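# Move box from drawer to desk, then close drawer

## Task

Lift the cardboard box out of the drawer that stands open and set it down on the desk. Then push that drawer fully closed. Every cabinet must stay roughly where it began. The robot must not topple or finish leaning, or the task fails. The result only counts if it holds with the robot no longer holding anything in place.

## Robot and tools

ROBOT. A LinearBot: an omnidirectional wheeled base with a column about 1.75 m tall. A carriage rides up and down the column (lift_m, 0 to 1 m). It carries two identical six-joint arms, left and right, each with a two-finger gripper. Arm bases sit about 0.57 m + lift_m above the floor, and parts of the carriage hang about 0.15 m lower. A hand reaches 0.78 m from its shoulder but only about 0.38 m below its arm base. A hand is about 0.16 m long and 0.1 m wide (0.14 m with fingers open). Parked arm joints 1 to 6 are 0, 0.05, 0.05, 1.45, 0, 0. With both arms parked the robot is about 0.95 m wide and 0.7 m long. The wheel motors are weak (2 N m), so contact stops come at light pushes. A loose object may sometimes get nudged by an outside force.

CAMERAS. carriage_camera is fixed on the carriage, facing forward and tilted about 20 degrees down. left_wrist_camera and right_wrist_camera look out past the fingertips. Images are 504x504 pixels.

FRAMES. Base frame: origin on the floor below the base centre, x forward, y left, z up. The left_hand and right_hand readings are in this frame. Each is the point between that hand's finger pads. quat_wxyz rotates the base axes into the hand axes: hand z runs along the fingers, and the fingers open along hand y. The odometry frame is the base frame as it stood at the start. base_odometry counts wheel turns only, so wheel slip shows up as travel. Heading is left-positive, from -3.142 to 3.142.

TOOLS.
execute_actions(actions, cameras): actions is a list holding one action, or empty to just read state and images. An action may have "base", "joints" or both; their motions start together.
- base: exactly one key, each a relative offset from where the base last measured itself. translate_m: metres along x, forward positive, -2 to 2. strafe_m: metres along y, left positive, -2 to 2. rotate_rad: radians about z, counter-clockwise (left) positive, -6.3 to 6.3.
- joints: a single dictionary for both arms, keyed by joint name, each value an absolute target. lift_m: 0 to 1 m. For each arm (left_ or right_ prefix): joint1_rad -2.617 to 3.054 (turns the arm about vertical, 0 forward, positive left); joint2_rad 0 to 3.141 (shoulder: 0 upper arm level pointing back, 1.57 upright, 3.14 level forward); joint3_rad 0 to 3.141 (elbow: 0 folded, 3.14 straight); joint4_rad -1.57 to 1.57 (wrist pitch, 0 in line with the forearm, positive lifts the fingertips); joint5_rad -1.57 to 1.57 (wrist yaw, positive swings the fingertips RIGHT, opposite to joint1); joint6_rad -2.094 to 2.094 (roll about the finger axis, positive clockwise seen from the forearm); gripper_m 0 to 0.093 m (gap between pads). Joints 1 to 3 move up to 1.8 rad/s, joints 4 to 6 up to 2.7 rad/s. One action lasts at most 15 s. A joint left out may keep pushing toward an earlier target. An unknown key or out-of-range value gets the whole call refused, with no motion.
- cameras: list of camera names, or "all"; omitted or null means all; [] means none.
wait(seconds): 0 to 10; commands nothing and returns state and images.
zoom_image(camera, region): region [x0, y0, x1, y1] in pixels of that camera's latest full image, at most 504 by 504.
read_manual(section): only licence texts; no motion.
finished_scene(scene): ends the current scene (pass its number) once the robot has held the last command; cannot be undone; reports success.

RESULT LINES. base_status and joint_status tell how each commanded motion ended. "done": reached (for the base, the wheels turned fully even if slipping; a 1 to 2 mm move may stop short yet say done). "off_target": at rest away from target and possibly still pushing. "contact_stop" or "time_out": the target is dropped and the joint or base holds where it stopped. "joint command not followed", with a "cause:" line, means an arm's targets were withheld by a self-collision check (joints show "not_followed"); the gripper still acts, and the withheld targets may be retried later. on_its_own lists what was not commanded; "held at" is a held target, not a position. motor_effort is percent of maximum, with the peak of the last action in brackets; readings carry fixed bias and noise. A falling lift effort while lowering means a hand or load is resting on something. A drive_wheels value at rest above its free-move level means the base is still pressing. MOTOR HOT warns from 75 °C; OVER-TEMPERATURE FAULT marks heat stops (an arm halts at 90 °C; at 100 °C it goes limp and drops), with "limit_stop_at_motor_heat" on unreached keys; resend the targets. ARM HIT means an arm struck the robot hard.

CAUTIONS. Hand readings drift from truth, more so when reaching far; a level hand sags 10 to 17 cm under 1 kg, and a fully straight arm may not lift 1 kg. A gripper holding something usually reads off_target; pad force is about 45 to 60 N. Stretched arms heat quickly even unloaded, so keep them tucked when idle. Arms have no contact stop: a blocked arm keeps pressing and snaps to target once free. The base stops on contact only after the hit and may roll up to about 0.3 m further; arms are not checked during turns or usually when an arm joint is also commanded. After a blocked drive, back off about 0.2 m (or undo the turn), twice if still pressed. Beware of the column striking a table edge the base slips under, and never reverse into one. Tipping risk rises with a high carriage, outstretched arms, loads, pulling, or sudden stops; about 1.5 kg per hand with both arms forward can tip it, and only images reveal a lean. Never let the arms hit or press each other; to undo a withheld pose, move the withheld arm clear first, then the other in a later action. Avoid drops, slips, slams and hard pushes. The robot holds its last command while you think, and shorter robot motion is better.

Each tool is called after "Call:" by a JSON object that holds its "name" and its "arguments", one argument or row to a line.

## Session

Call:
{"name": "execute_actions", "arguments": {
  "actions": []
}}

Scene clock: 0.00 s.
base_odometry: x=+0.000 y=+0.000 heading=+0.000 (m, m, rad; odometry frame)
base_status: not commanded
joint_positions: lift_m=+0.303 left_joint1_rad=-0.012 left_joint2_rad=+0.054 left_joint3_rad=+0.052 left_joint4_rad=+1.408 left_joint5_rad=-0.020 left_joint6_rad=-0.037 left_gripper_m=+0.094 right_joint1_rad=+0.033 right_joint2_rad=+0.040 right_joint3_rad=+0.031 right_joint4_rad=+1.411 right_joint5_rad=+0.041 right_joint6_rad=-0.014 right_gripper_m=+0.095
joint_status: not commanded
motor_effort: lift_m=+15 drive_wheels=+2 (%)
left_hand: x=+0.2970 y=+0.3166 z=+1.2749 quat_wxyz=(+0.996, -0.011, +0.082, -0.023) (m; base frame)
right_hand: x=+0.2984 y=-0.3193 z=+1.2692 quat_wxyz=(+0.996, +0.019, +0.085, +0.008) (m; base frame)
pictures: carriage_camera, left_wrist_camera, right_wrist_camera
Images, in order (width x height): carriage_camera 504x504, left_wrist_camera 504x504, right_wrist_camera 504x504.

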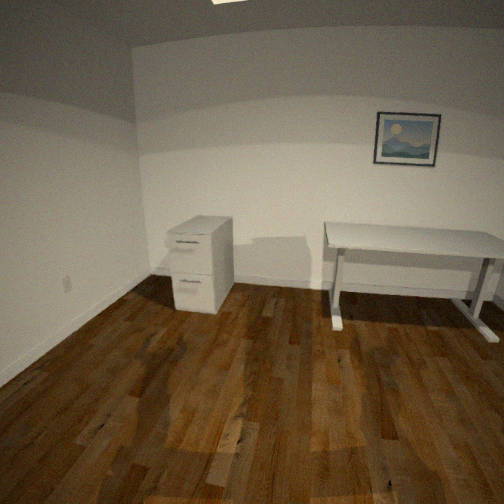

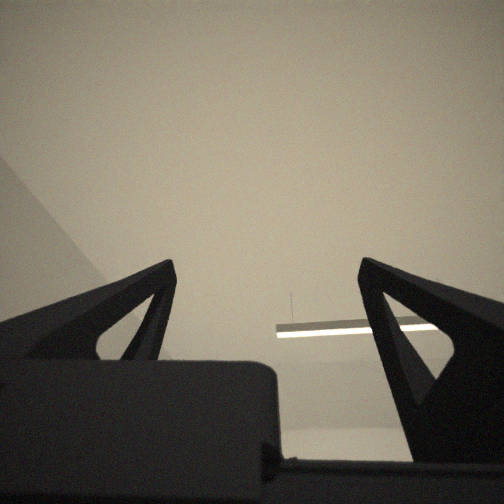

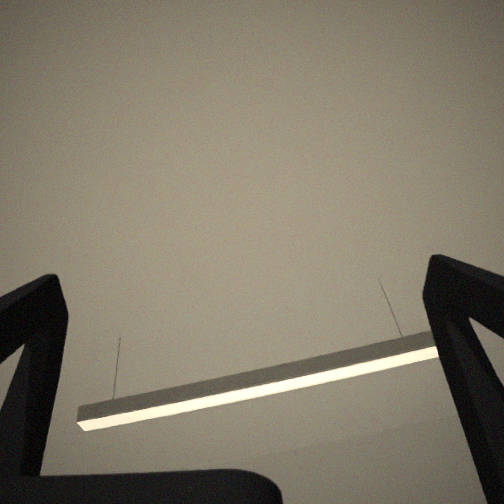

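Call:
{"name": "zoom_image", "arguments": {
  "camera": "carriage_camera",
  "region": [140, 200, 270, 330]
}}

Call:
{"name": "execute_actions", "arguments": {
  "actions": [
    {"base":{"rotate_rad":-1.82}}
  ],
  "cameras": ["carriage_camera"]
}}

Region (140, 200, 270, 330) of carriage_camera's 504x504 image, scaled by 3.877, with more detail than that image has.

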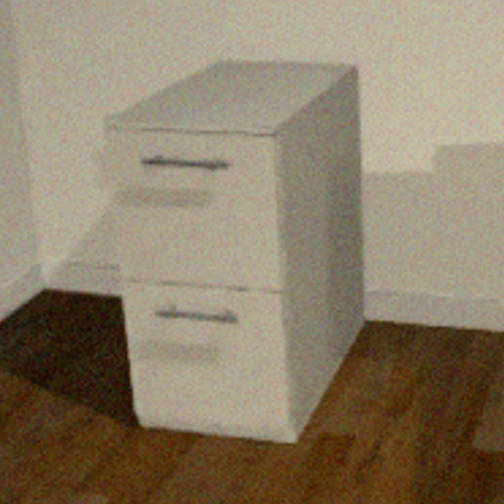

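Scene clock: 3.47 s.
base_odometry: x=+0.000 y=+0.000 heading=-1.817 (m, m, rad; odometry frame)
base_status: done
joint_positions: lift_m=+0.303 left_joint1_rad=-0.012 left_joint2_rad=+0.054 left_joint3_rad=+0.052 left_joint4_rad=+1.407 left_joint5_rad=-0.020 left_joint6_rad=-0.037 left_gripper_m=+0.094 right_joint1_rad=+0.033 right_joint2_rad=+0.040 right_joint3_rad=+0.031 right_joint4_rad=+1.409 right_joint5_rad=+0.041 right_joint6_rad=-0.014 right_gripper_m=+0.095
joint_status: not commanded
motor_effort: lift_m=+15(15) drive_wheels=+22(43) (%)
left_hand: x=+0.2974 y=+0.3166 z=+1.2749 quat_wxyz=(+0.996, -0.011, +0.083, -0.023) (m; base frame)
right_hand: x=+0.2989 y=-0.3193 z=+1.2691 quat_wxyz=(+0.996, +0.019, +0.086, +0.008) (m; base frame)
pictures: carriage_camera
Images, in order (width x height): carriage_camera 504x504.

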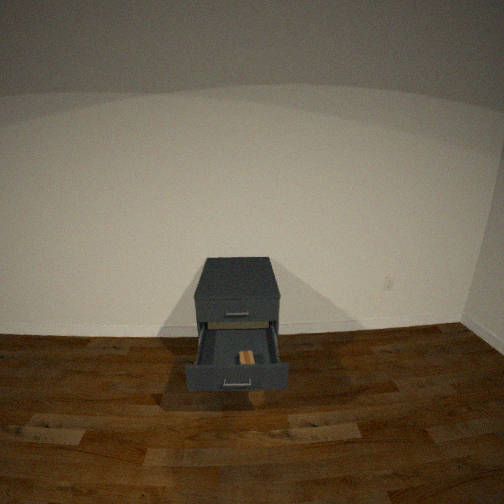

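Call:
{"name": "zoom_image", "arguments": {
  "camera": "carriage_camera",
  "region": [160, 245, 320, 405]
}}

Region (160, 245, 320, 405) of carriage_camera's 504x504 image, scaled by 3.150, with more detail than that image has.

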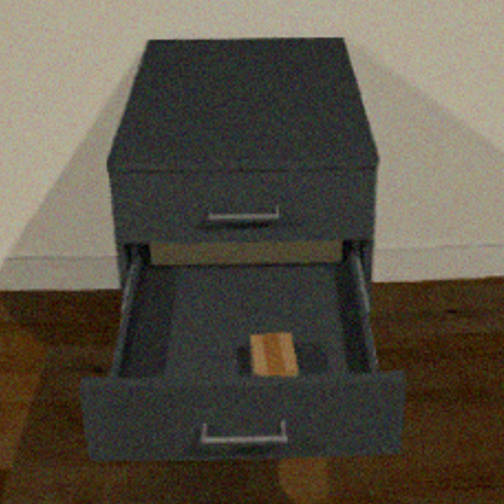

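Call:
{"name": "execute_actions", "arguments": {
  "actions": [
    {"base":{"translate_m":0.53},"joints":{"left_joint1_rad":-0.696,"left_joint2_rad":2.827,"left_joint3_rad":1.862,"left_joint4_rad":-0.606,"left_joint5_rad":0,"left_joint6_rad":-0.76,"lift_m":0.25,"right_gripper_m":0}}
  ],
  "cameras": ["carriage_camera","left_wrist_camera"]
}}

Scene clock: 7.33 s.
base_odometry: x=-0.131 y=-0.514 heading=-1.819 (m, m, rad; odometry frame)
base_status: done
joint_positions: lift_m=+0.250 left_joint1_rad=-0.693 left_joint2_rad=+2.823 left_joint3_rad=+1.859 left_joint4_rad=-0.602 left_joint5_rad=-0.007 left_joint6_rad=-0.755 left_gripper_m=+0.094 right_joint1_rad=+0.033 right_joint2_rad=+0.040 right_joint3_rad=+0.031 right_joint4_rad=+1.410 right_joint5_rad=+0.041 right_joint6_rad=-0.014 right_gripper_m=+0.001
joint_status: all done
motor_effort: lift_m=+16(17) drive_wheels=-10(43) (%)
left_hand: x=+0.6103 y=+0.0201 z=+0.5755 quat_wxyz=(+0.004, -0.031, +1.000, +0.001) (m; base frame)
right_hand: x=+0.2985 y=-0.3193 z=+1.2163 quat_wxyz=(+0.996, +0.019, +0.085, +0.008) (m; base frame)
pictures: carriage_camera, left_wrist_camera
Images, in order (width x height): carriage_camera 504x504, left_wrist_camera 504x504.

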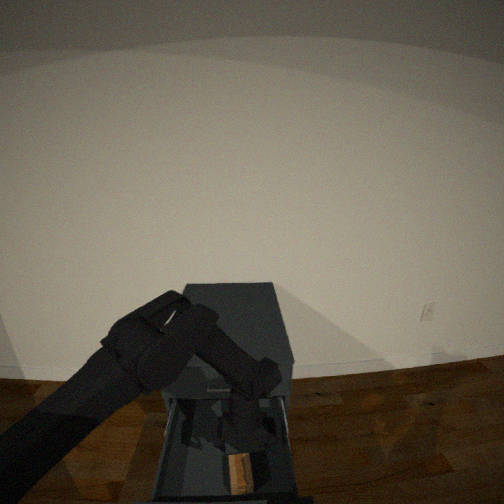

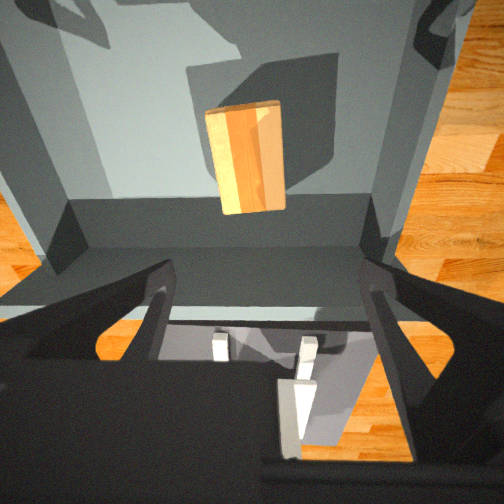

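Call:
{"name": "execute_actions", "arguments": {
  "actions": [
    {"joints":{"left_joint1_rad":-0.638,"left_joint6_rad":-0.81,"lift_m":0.14}}
  ],
  "cameras": ["left_wrist_camera"]
}}

Scene clock: 8.50 s.
base_odometry: x=-0.131 y=-0.514 heading=-1.819 (m, m, rad; odometry frame)
base_status: not commanded
joint_positions: lift_m=+0.140 left_joint1_rad=-0.632 left_joint2_rad=+2.824 left_joint3_rad=+1.859 left_joint4_rad=-0.605 left_joint5_rad=-0.004 left_joint6_rad=-0.806 left_gripper_m=+0.094 right_joint1_rad=+0.033 right_joint2_rad=+0.040 right_joint3_rad=+0.031 right_joint4_rad=+1.410 right_joint5_rad=+0.041 right_joint6_rad=-0.014 right_gripper_m=+0.001
joint_status: all done
motor_effort: lift_m=+16(16) drive_wheels=-10(11) (%)
left_hand: x=+0.6266 y=+0.0428 z=+0.4652 quat_wxyz=(+0.002, -0.087, +0.996, +0.001) (m; base frame)
right_hand: x=+0.2985 y=-0.3193 z=+1.1062 quat_wxyz=(+0.996, +0.019, +0.085, +0.008) (m; base frame)
pictures: left_wrist_camera
Images, in order (width x height): left_wrist_camera 504x504.

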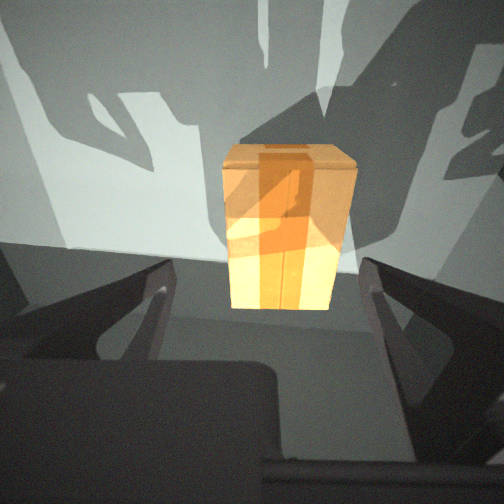

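Call:
{"name": "execute_actions", "arguments": {
  "actions": [
    {"joints":{"left_joint1_rad":-0.652,"lift_m":0.095}}
  ],
  "cameras": ["left_wrist_camera"]
}}

Call:
{"name": "execute_actions", "arguments": {
  "actions": [
    {"joints":{"left_gripper_m":0.04}}
  ],
  "cameras": ["left_wrist_camera"]
}}

Scene clock: 9.47 s.
base_odometry: x=-0.131 y=-0.514 heading=-1.819 (m, m, rad; odometry frame)
base_status: not commanded
joint_positions: lift_m=+0.095 left_joint1_rad=-0.648 left_joint2_rad=+2.825 left_joint3_rad=+1.859 left_joint4_rad=-0.605 left_joint5_rad=-0.004 left_joint6_rad=-0.806 left_gripper_m=+0.094 right_joint1_rad=+0.033 right_joint2_rad=+0.040 right_joint3_rad=+0.031 right_joint4_rad=+1.410 right_joint5_rad=+0.041 right_joint6_rad=-0.014 right_gripper_m=+0.001
joint_status: all done
motor_effort: lift_m=+16(16) drive_wheels=-10(10) (%)
left_hand: x=+0.6218 y=+0.0371 z=+0.4195 quat_wxyz=(+0.001, -0.079, +0.997, +0.002) (m; base frame)
right_hand: x=+0.2986 y=-0.3193 z=+1.0612 quat_wxyz=(+0.996, +0.019, +0.085, +0.008) (m; base frame)
pictures: left_wrist_camera
Images, in order (width x height): left_wrist_camera 504x504.

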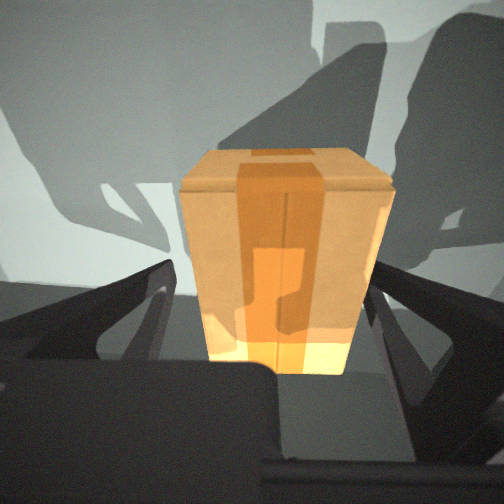

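Scene clock: 10.07 s.
base_odometry: x=-0.131 y=-0.514 heading=-1.819 (m, m, rad; odometry frame)
base_status: not commanded
joint_positions: lift_m=+0.095 left_joint1_rad=-0.648 left_joint2_rad=+2.825 left_joint3_rad=+1.859 left_joint4_rad=-0.605 left_joint5_rad=-0.003 left_joint6_rad=-0.806 left_gripper_m=+0.059 right_joint1_rad=+0.033 right_joint2_rad=+0.040 right_joint3_rad=+0.031 right_joint4_rad=+1.410 right_joint5_rad=+0.041 right_joint6_rad=-0.014 right_gripper_m=+0.001
joint_status: left_gripper_m off_target (ended at +0.059, target +0.040)
motor_effort: lift_m=+16(16) drive_wheels=-10(10) (%)
left_hand: x=+0.6217 y=+0.0370 z=+0.4195 quat_wxyz=(+0.001, -0.079, +0.997, +0.001) (m; base frame)
right_hand: x=+0.2986 y=-0.3193 z=+1.0612 quat_wxyz=(+0.996, +0.019, +0.085, +0.008) (m; base frame)
pictures: left_wrist_camera
Images, in order (width x height): left_wrist_camera 504x504.

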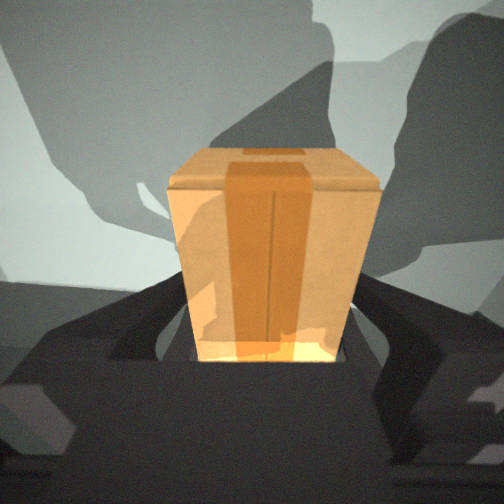

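Call:
{"name": "execute_actions", "arguments": {
  "actions": [
    {"joints":{"lift_m":0.24}}
  ],
  "cameras": []
}}

Call:
{"name": "execute_actions", "arguments": {
  "actions": [
    {"base":{"translate_m":-0.3},"joints":{"left_joint1_rad":1.57,"left_joint2_rad":2.1,"left_joint3_rad":1.8,"left_joint4_rad":-1.27,"left_joint6_rad":0.0,"right_joint1_rad":0.45,"right_joint2_rad":2.67,"right_joint3_rad":1.08,"right_joint4_rad":1.35,"right_joint5_rad":0}}
  ]
}}

Scene clock: 11.37 s.
base_odometry: x=-0.130 y=-0.514 heading=-1.819 (m, m, rad; odometry frame)
base_status: not commanded
joint_positions: lift_m=+0.240 left_joint1_rad=-0.648 left_joint2_rad=+2.820 left_joint3_rad=+1.859 left_joint4_rad=-0.604 left_joint5_rad=-0.002 left_joint6_rad=-0.806 left_gripper_m=+0.059 right_joint1_rad=+0.033 right_joint2_rad=+0.040 right_joint3_rad=+0.031 right_joint4_rad=+1.410 right_joint5_rad=+0.041 right_joint6_rad=-0.014 right_gripper_m=+0.001
joint_status: all done
motor_effort: lift_m=+15(18) drive_wheels=-9(10) (%)
left_hand: x=+0.6232 y=+0.0355 z=+0.5671 quat_wxyz=(+0.003, -0.079, +0.997, -0.001) (m; base frame)
right_hand: x=+0.2986 y=-0.3193 z=+1.2063 quat_wxyz=(+0.996, +0.019, +0.085, +0.008) (m; base frame)
pictures: none
No camera images: the call's "cameras" was empty. Leave "cameras" out to get every camera's image.

Scene clock: 13.97 s.
base_odometry: x=-0.057 y=-0.223 heading=-1.821 (m, m, rad; odometry frame)
base_status: done
joint_positions: lift_m=+0.240 left_joint1_rad=+1.577 left_joint2_rad=+2.106 left_joint3_rad=+1.809 left_joint4_rad=-1.261 left_joint5_rad=-0.002 left_joint6_rad=-0.005 left_gripper_m=+0.059 right_joint1_rad=+0.445 right_joint2_rad=+2.663 right_joint3_rad=+1.077 right_joint4_rad=+1.344 right_joint5_rad=+0.009 right_joint6_rad=-0.014 right_gripper_m=+0.001
joint_status: all done
motor_effort: lift_m=+15(16) drive_wheels=-11(39) (%)
left_hand: x=+0.2518 y=+0.7232 z=+0.8627 quat_wxyz=(+0.004, -0.711, +0.703, +0.005) (m; base frame)
right_hand: x=+0.7515 y=-0.0787 z=+0.7127 quat_wxyz=(+0.603, -0.176, +0.767, +0.128) (m; base frame)
pictures: carriage_camera, left_wrist_camera, right_wrist_camera
Images, in order (width x height): carriage_camera 504x504, left_wrist_camera 504x504, right_wrist_camera 504x504.

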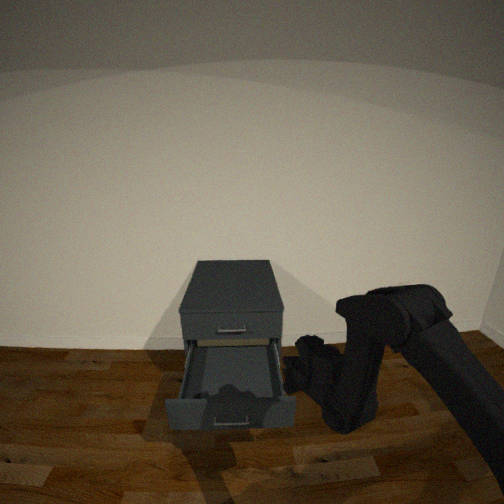

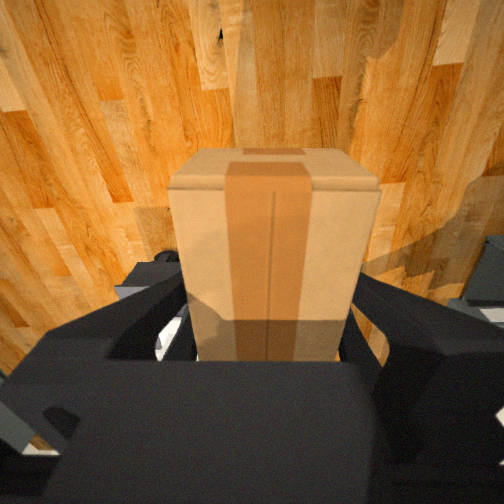

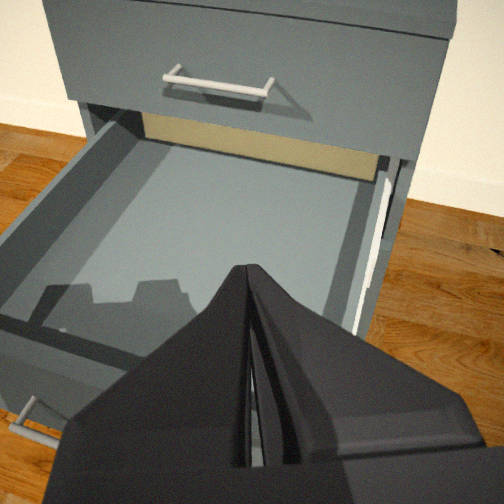

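Call:
{"name": "execute_actions", "arguments": {
  "actions": [
    {"joints":{"lift_m":0.003,"right_joint1_rad":0.55}}
  ],
  "cameras": ["carriage_camera","right_wrist_camera"]
}}

Scene clock: 15.60 s.
base_odometry: x=-0.057 y=-0.223 heading=-1.821 (m, m, rad; odometry frame)
base_status: not commanded
joint_positions: lift_m=+0.003 left_joint1_rad=+1.577 left_joint2_rad=+2.099 left_joint3_rad=+1.809 left_joint4_rad=-1.266 left_joint5_rad=-0.001 left_joint6_rad=-0.004 left_gripper_m=+0.059 right_joint1_rad=+0.556 right_joint2_rad=+2.663 right_joint3_rad=+1.077 right_joint4_rad=+1.348 right_joint5_rad=+0.004 right_joint6_rad=-0.014 right_gripper_m=+0.001
joint_status: all done
motor_effort: lift_m=+16(17) drive_wheels=-9(11) (%)
left_hand: x=+0.2524 y=+0.7222 z=+0.6283 quat_wxyz=(+0.005, -0.711, +0.704, +0.006) (m; base frame)
right_hand: x=+0.7222 y=-0.0243 z=+0.4766 quat_wxyz=(+0.596, -0.220, +0.755, +0.164) (m; base frame)
pictures: carriage_camera, right_wrist_camera
Images, in order (width x height): carriage_camera 504x504, right_wrist_camera 504x504.

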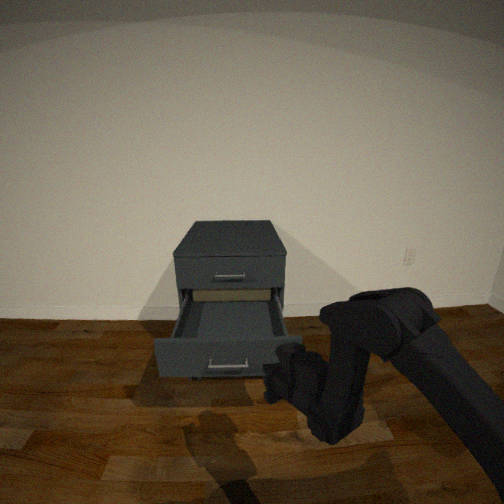

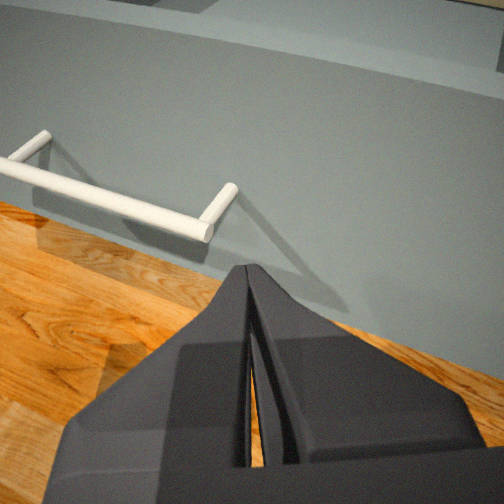

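Call:
{"name": "execute_actions", "arguments": {
  "actions": [
    {"base":{"translate_m":0.08}}
  ],
  "cameras": ["right_wrist_camera"]
}}

Call:
{"name": "execute_actions", "arguments": {
  "actions": [
    {"base":{"translate_m":0.28}}
  ],
  "cameras": ["carriage_camera","right_wrist_camera"]
}}

Scene clock: 17.27 s.
base_odometry: x=-0.076 y=-0.300 heading=-1.819 (m, m, rad; odometry frame)
base_status: done
joint_positions: lift_m=+0.003 left_joint1_rad=+1.571 left_joint2_rad=+2.099 left_joint3_rad=+1.809 left_joint4_rad=-1.267 left_joint5_rad=-0.001 left_joint6_rad=-0.004 left_gripper_m=+0.059 right_joint1_rad=+0.556 right_joint2_rad=+2.663 right_joint3_rad=+1.077 right_joint4_rad=+1.344 right_joint5_rad=-0.010 right_joint6_rad=-0.014 right_gripper_m=+0.001
joint_status: not commanded
motor_effort: lift_m=+16(16) drive_wheels=-12(37) (%)
left_hand: x=+0.2547 y=+0.7219 z=+0.6283 quat_wxyz=(+0.004, -0.708, +0.706, +0.005) (m; base frame)
right_hand: x=+0.7205 y=-0.0221 z=+0.4757 quat_wxyz=(+0.593, -0.224, +0.755, +0.169) (m; base frame)
pictures: right_wrist_camera
Images, in order (width x height): right_wrist_camera 504x504.

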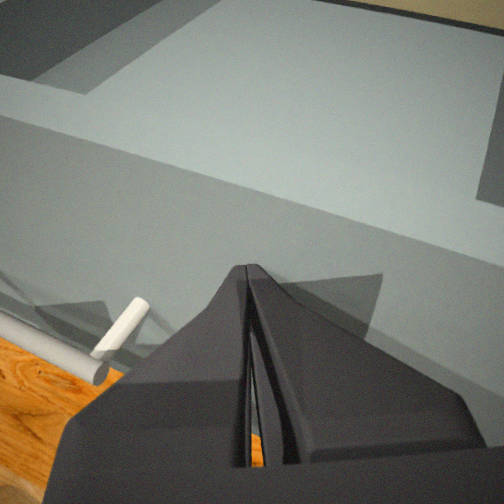

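Scene clock: 19.80 s.
base_odometry: x=-0.146 y=-0.572 heading=-1.821 (m, m, rad; odometry frame)
base_status: done
joint_positions: lift_m=+0.003 left_joint1_rad=+1.571 left_joint2_rad=+2.099 left_joint3_rad=+1.809 left_joint4_rad=-1.268 left_joint5_rad=-0.001 left_joint6_rad=-0.004 left_gripper_m=+0.059 right_joint1_rad=+0.566 right_joint2_rad=+2.663 right_joint3_rad=+1.077 right_joint4_rad=+1.343 right_joint5_rad=-0.042 right_joint6_rad=-0.014 right_gripper_m=+0.001
joint_status: not commanded
motor_effort: lift_m=+16(16) drive_wheels=-11(43) (%)
left_hand: x=+0.2548 y=+0.7218 z=+0.6283 quat_wxyz=(+0.004, -0.708, +0.706, +0.005) (m; base frame)
right_hand: x=+0.7146 y=-0.0132 z=+0.4754 quat_wxyz=(+0.588, -0.238, +0.751, +0.184) (m; base frame)
pictures: carriage_camera, right_wrist_camera
Images, in order (width x height): carriage_camera 504x504, right_wrist_camera 504x504.

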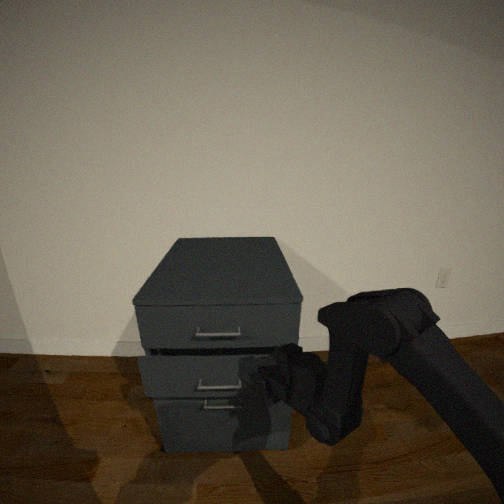

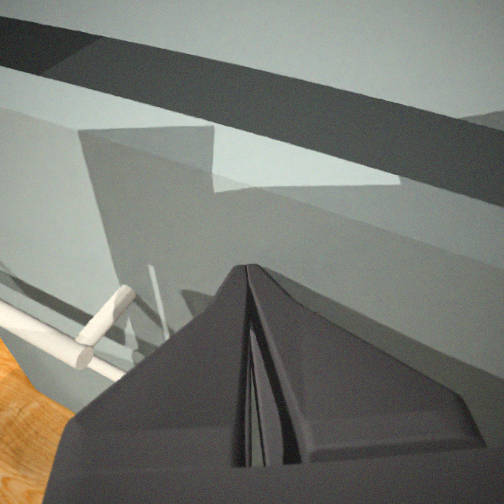

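Call:
{"name": "execute_actions", "arguments": {
  "actions": [
    {"base":{"translate_m":0.04}}
  ],
  "cameras": ["carriage_camera","right_wrist_camera"]
}}

Scene clock: 21.00 s.
base_odometry: x=-0.156 y=-0.610 heading=-1.823 (m, m, rad; odometry frame)
base_status: done
joint_positions: lift_m=+0.003 left_joint1_rad=+1.569 left_joint2_rad=+2.099 left_joint3_rad=+1.809 left_joint4_rad=-1.268 left_joint5_rad=-0.001 left_joint6_rad=-0.004 left_gripper_m=+0.059 right_joint1_rad=+0.553 right_joint2_rad=+2.663 right_joint3_rad=+1.077 right_joint4_rad=+1.344 right_joint5_rad=-0.017 right_joint6_rad=-0.014 right_gripper_m=+0.001
joint_status: not commanded
motor_effort: lift_m=+16(16) drive_wheels=+11(45) (%)
left_hand: x=+0.2553 y=+0.7216 z=+0.6283 quat_wxyz=(+0.004, -0.708, +0.706, +0.005) (m; base frame)
right_hand: x=+0.7208 y=-0.0227 z=+0.4757 quat_wxyz=(+0.592, -0.225, +0.754, +0.171) (m; base frame)
pictures: carriage_camera, right_wrist_camera
Images, in order (width x height): carriage_camera 504x504, right_wrist_camera 504x504.

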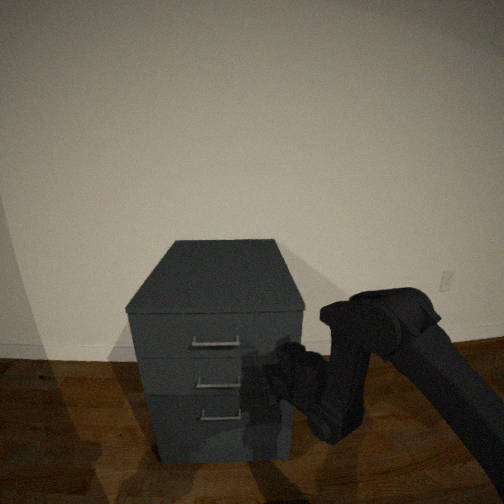

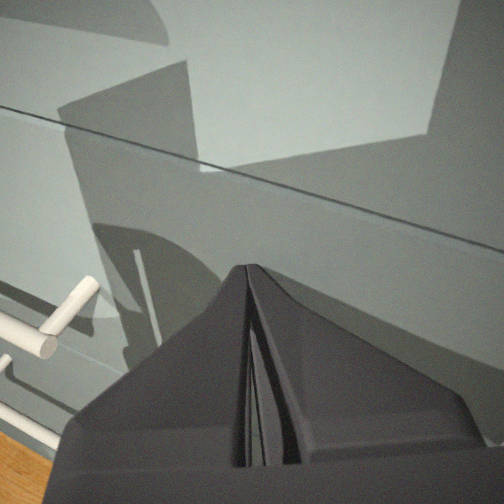

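Call:
{"name": "execute_actions", "arguments": {
  "actions": [
    {"base":{"translate_m":-0.14}}
  ],
  "cameras": []
}}

Call:
{"name": "execute_actions", "arguments": {
  "actions": [
    {"base":{"strafe_m":1.33},"joints":{"lift_m":0.23,"right_joint2_rad":0.05,"right_joint3_rad":0.05,"right_joint4_rad":1.45}}
  ],
  "cameras": ["carriage_camera","left_wrist_camera"]
}}

Scene clock: 22.97 s.
base_odometry: x=-0.121 y=-0.475 heading=-1.824 (m, m, rad; odometry frame)
base_status: done
joint_positions: lift_m=+0.003 left_joint1_rad=+1.570 left_joint2_rad=+2.099 left_joint3_rad=+1.809 left_joint4_rad=-1.270 left_joint5_rad=-0.001 left_joint6_rad=-0.004 left_gripper_m=+0.059 right_joint1_rad=+0.553 right_joint2_rad=+2.663 right_joint3_rad=+1.077 right_joint4_rad=+1.349 right_joint5_rad=-0.011 right_joint6_rad=-0.014 right_gripper_m=+0.001
joint_status: not commanded
motor_effort: lift_m=+16(16) drive_wheels=+11(39) (%)
left_hand: x=+0.2551 y=+0.7213 z=+0.6283 quat_wxyz=(+0.003, -0.708, +0.706, +0.004) (m; base frame)
right_hand: x=+0.7218 y=-0.0237 z=+0.4768 quat_wxyz=(+0.595, -0.223, +0.754, +0.169) (m; base frame)
pictures: none
No camera images: the call's "cameras" was empty. Leave "cameras" out to get every camera's image.

Scene clock: 28.03 s.
base_odometry: x=+1.167 y=-0.807 heading=-1.823 (m, m, rad; odometry frame)
base_status: done
joint_positions: lift_m=+0.230 left_joint1_rad=+1.570 left_joint2_rad=+2.097 left_joint3_rad=+1.809 left_joint4_rad=-1.272 left_joint5_rad=+0.001 left_joint6_rad=-0.003 left_gripper_m=+0.059 right_joint1_rad=+0.550 right_joint2_rad=+0.066 right_joint3_rad=+0.071 right_joint4_rad=+1.455 right_joint5_rad=-0.007 right_joint6_rad=-0.014 right_gripper_m=+0.001
joint_status: all done
motor_effort: lift_m=+15(19) drive_wheels=-5(35) (%)
left_hand: x=+0.2555 y=+0.7207 z=+0.8561 quat_wxyz=(+0.004, -0.708, +0.706, +0.003) (m; base frame)
right_hand: x=+0.2784 y=-0.2979 z=+1.2090 quat_wxyz=(+0.963, -0.019, +0.052, +0.265) (m; base frame)
pictures: carriage_camera, left_wrist_camera
Images, in order (width x height): carriage_camera 504x504, left_wrist_camera 504x504.

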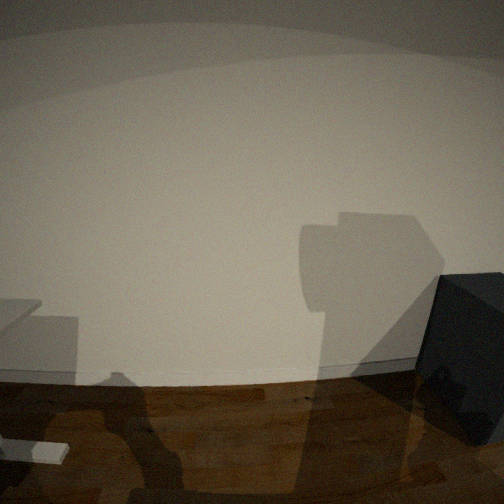

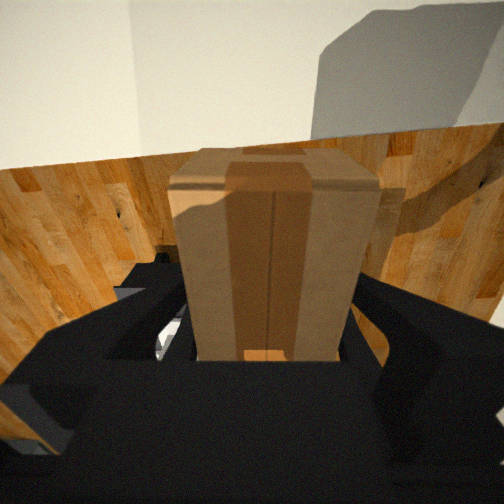

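Call:
{"name": "execute_actions", "arguments": {
  "actions": [
    {"base":{"strafe_m":0.2}}
  ],
  "cameras": ["carriage_camera","left_wrist_camera"]
}}

Scene clock: 32.93 s.
base_odometry: x=+1.361 y=-0.856 heading=-1.822 (m, m, rad; odometry frame)
base_status: done
joint_positions: lift_m=+0.230 left_joint1_rad=+1.570 left_joint2_rad=+2.097 left_joint3_rad=+1.809 left_joint4_rad=-1.271 left_joint5_rad=+0.001 left_joint6_rad=-0.003 left_gripper_m=+0.059 right_joint1_rad=+0.550 right_joint2_rad=+0.066 right_joint3_rad=+0.070 right_joint4_rad=+1.453 right_joint5_rad=-0.007 right_joint6_rad=-0.014 right_gripper_m=+0.001
joint_status: not commanded
motor_effort: lift_m=+15(15) drive_wheels=-6(35) (%)
left_hand: x=+0.2555 y=+0.7211 z=+0.8561 quat_wxyz=(+0.004, -0.708, +0.706, +0.004) (m; base frame)
right_hand: x=+0.2792 y=-0.2974 z=+1.2086 quat_wxyz=(+0.963, -0.019, +0.053, +0.265) (m; base frame)
pictures: carriage_camera, left_wrist_camera
Images, in order (width x height): carriage_camera 504x504, left_wrist_camera 504x504.

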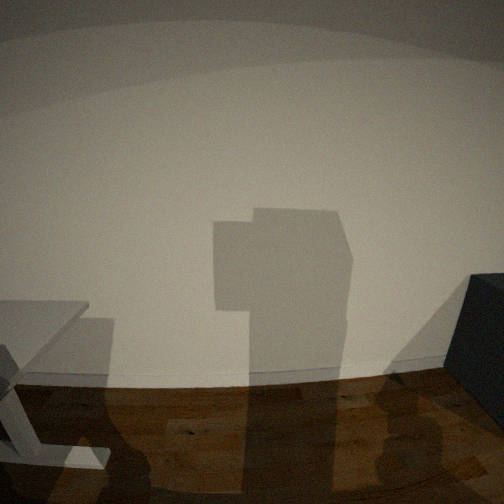

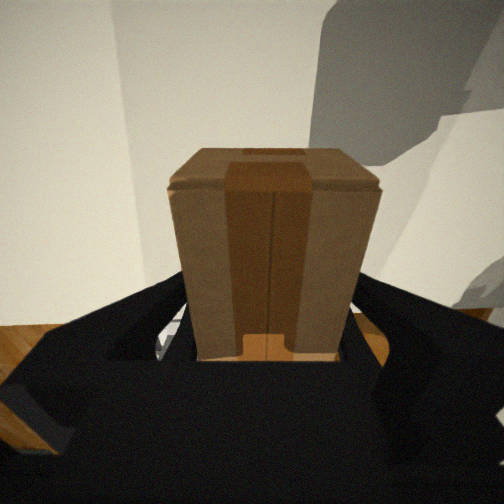

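Call:
{"name": "execute_actions", "arguments": {
  "actions": [
    {"joints":{"lift_m":0.135}}
  ],
  "cameras": ["left_wrist_camera"]
}}

Scene clock: 33.97 s.
base_odometry: x=+1.361 y=-0.856 heading=-1.822 (m, m, rad; odometry frame)
base_status: not commanded
joint_positions: lift_m=+0.135 left_joint1_rad=+1.570 left_joint2_rad=+2.100 left_joint3_rad=+1.809 left_joint4_rad=-1.271 left_joint5_rad=-0.001 left_joint6_rad=-0.003 left_gripper_m=+0.059 right_joint1_rad=+0.550 right_joint2_rad=+0.066 right_joint3_rad=+0.063 right_joint4_rad=+1.451 right_joint5_rad=-0.004 right_joint6_rad=-0.014 right_gripper_m=+0.001
joint_status: all done
motor_effort: lift_m=+16(17) drive_wheels=-6(6) (%)
left_hand: x=+0.2553 y=+0.7210 z=+0.7599 quat_wxyz=(+0.003, -0.708, +0.706, +0.003) (m; base frame)
right_hand: x=+0.2818 y=-0.2964 z=+1.1114 quat_wxyz=(+0.962, -0.019, +0.058, +0.264) (m; base frame)
pictures: left_wrist_camera
Images, in order (width x height): left_wrist_camera 504x504.

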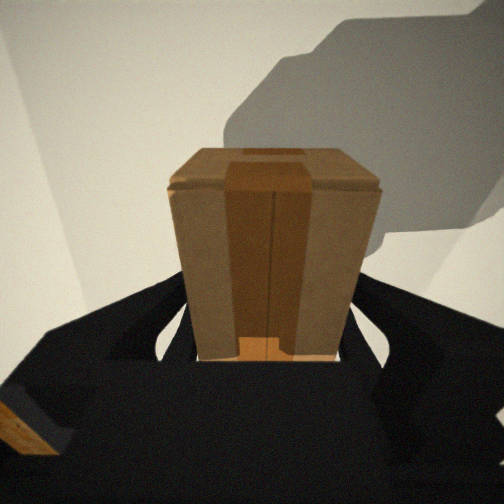

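Call:
{"name": "execute_actions", "arguments": {
  "actions": [
    {"joints":{"lift_m":0.12}}
  ],
  "cameras": ["left_wrist_camera"]
}}

Scene clock: 34.60 s.
base_odometry: x=+1.361 y=-0.856 heading=-1.822 (m, m, rad; odometry frame)
base_status: not commanded
joint_positions: lift_m=+0.120 left_joint1_rad=+1.570 left_joint2_rad=+2.095 left_joint3_rad=+1.809 left_joint4_rad=-1.272 left_joint5_rad=+0.000 left_joint6_rad=-0.001 left_gripper_m=+0.059 right_joint1_rad=+0.550 right_joint2_rad=+0.066 right_joint3_rad=+0.062 right_joint4_rad=+1.450 right_joint5_rad=-0.004 right_joint6_rad=-0.014 right_gripper_m=+0.001
joint_status: all done
motor_effort: lift_m=+16(17) drive_wheels=-6(6) (%)
left_hand: x=+0.2552 y=+0.7208 z=+0.7468 quat_wxyz=(+0.004, -0.707, +0.707, +0.004) (m; base frame)
right_hand: x=+0.2824 y=-0.2961 z=+1.0962 quat_wxyz=(+0.962, -0.019, +0.060, +0.264) (m; base frame)
pictures: left_wrist_camera
Images, in order (width x height): left_wrist_camera 504x504.

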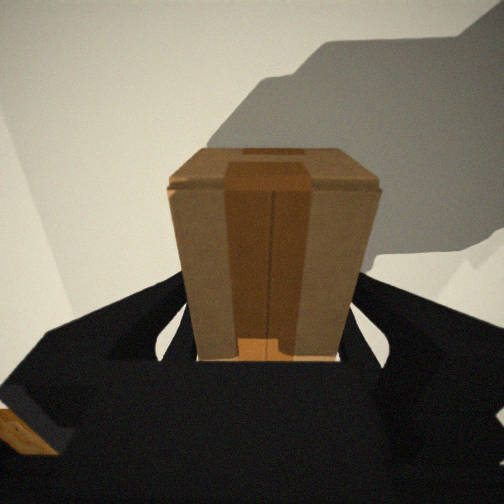

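Call:
{"name": "execute_actions", "arguments": {
  "actions": [
    {"joints":{"left_gripper_m":0.093}}
  ],
  "cameras": []
}}

Call:
{"name": "execute_actions", "arguments": {
  "actions": [
    {"joints":{"lift_m":0.2}}
  ],
  "cameras": ["left_wrist_camera"]
}}

Scene clock: 36.20 s.
base_odometry: x=+1.361 y=-0.856 heading=-1.822 (m, m, rad; odometry frame)
base_status: not commanded
joint_positions: lift_m=+0.120 left_joint1_rad=+1.570 left_joint2_rad=+2.095 left_joint3_rad=+1.809 left_joint4_rad=-1.272 left_joint5_rad=+0.000 left_joint6_rad=-0.001 left_gripper_m=+0.093 right_joint1_rad=+0.550 right_joint2_rad=+0.066 right_joint3_rad=+0.062 right_joint4_rad=+1.450 right_joint5_rad=-0.004 right_joint6_rad=-0.014 right_gripper_m=+0.001
joint_status: all done
motor_effort: lift_m=+16(16) drive_wheels=-5(5) (%)
left_hand: x=+0.2552 y=+0.7208 z=+0.7468 quat_wxyz=(+0.004, -0.707, +0.707, +0.004) (m; base frame)
right_hand: x=+0.2824 y=-0.2961 z=+1.0962 quat_wxyz=(+0.962, -0.019, +0.060, +0.264) (m; base frame)
pictures: none
No camera images: the call's "cameras" was empty. Leave "cameras" out to get every camera's image.

Scene clock: 37.07 s.
base_odometry: x=+1.361 y=-0.856 heading=-1.822 (m, m, rad; odometry frame)
base_status: not commanded
joint_positions: lift_m=+0.200 left_joint1_rad=+1.570 left_joint2_rad=+2.095 left_joint3_rad=+1.809 left_joint4_rad=-1.271 left_joint5_rad=+0.000 left_joint6_rad=-0.001 left_gripper_m=+0.093 right_joint1_rad=+0.550 right_joint2_rad=+0.066 right_joint3_rad=+0.062 right_joint4_rad=+1.449 right_joint5_rad=-0.003 right_joint6_rad=-0.014 right_gripper_m=+0.001
joint_status: all done
motor_effort: lift_m=+15(18) drive_wheels=-5(6) (%)
left_hand: x=+0.2553 y=+0.7210 z=+0.8270 quat_wxyz=(+0.005, -0.707, +0.707, +0.005) (m; base frame)
right_hand: x=+0.2825 y=-0.2962 z=+1.1762 quat_wxyz=(+0.962, -0.019, +0.060, +0.264) (m; base frame)
pictures: left_wrist_camera
Images, in order (width x height): left_wrist_camera 504x504.

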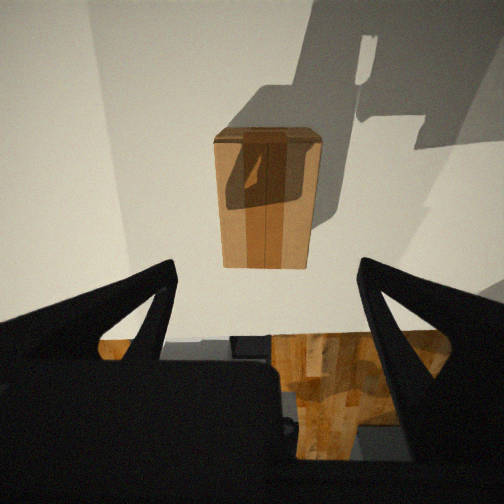

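Call:
{"name": "finished_scene", "arguments": {
  "scene": 2
}}

The scene is finished: the task was done.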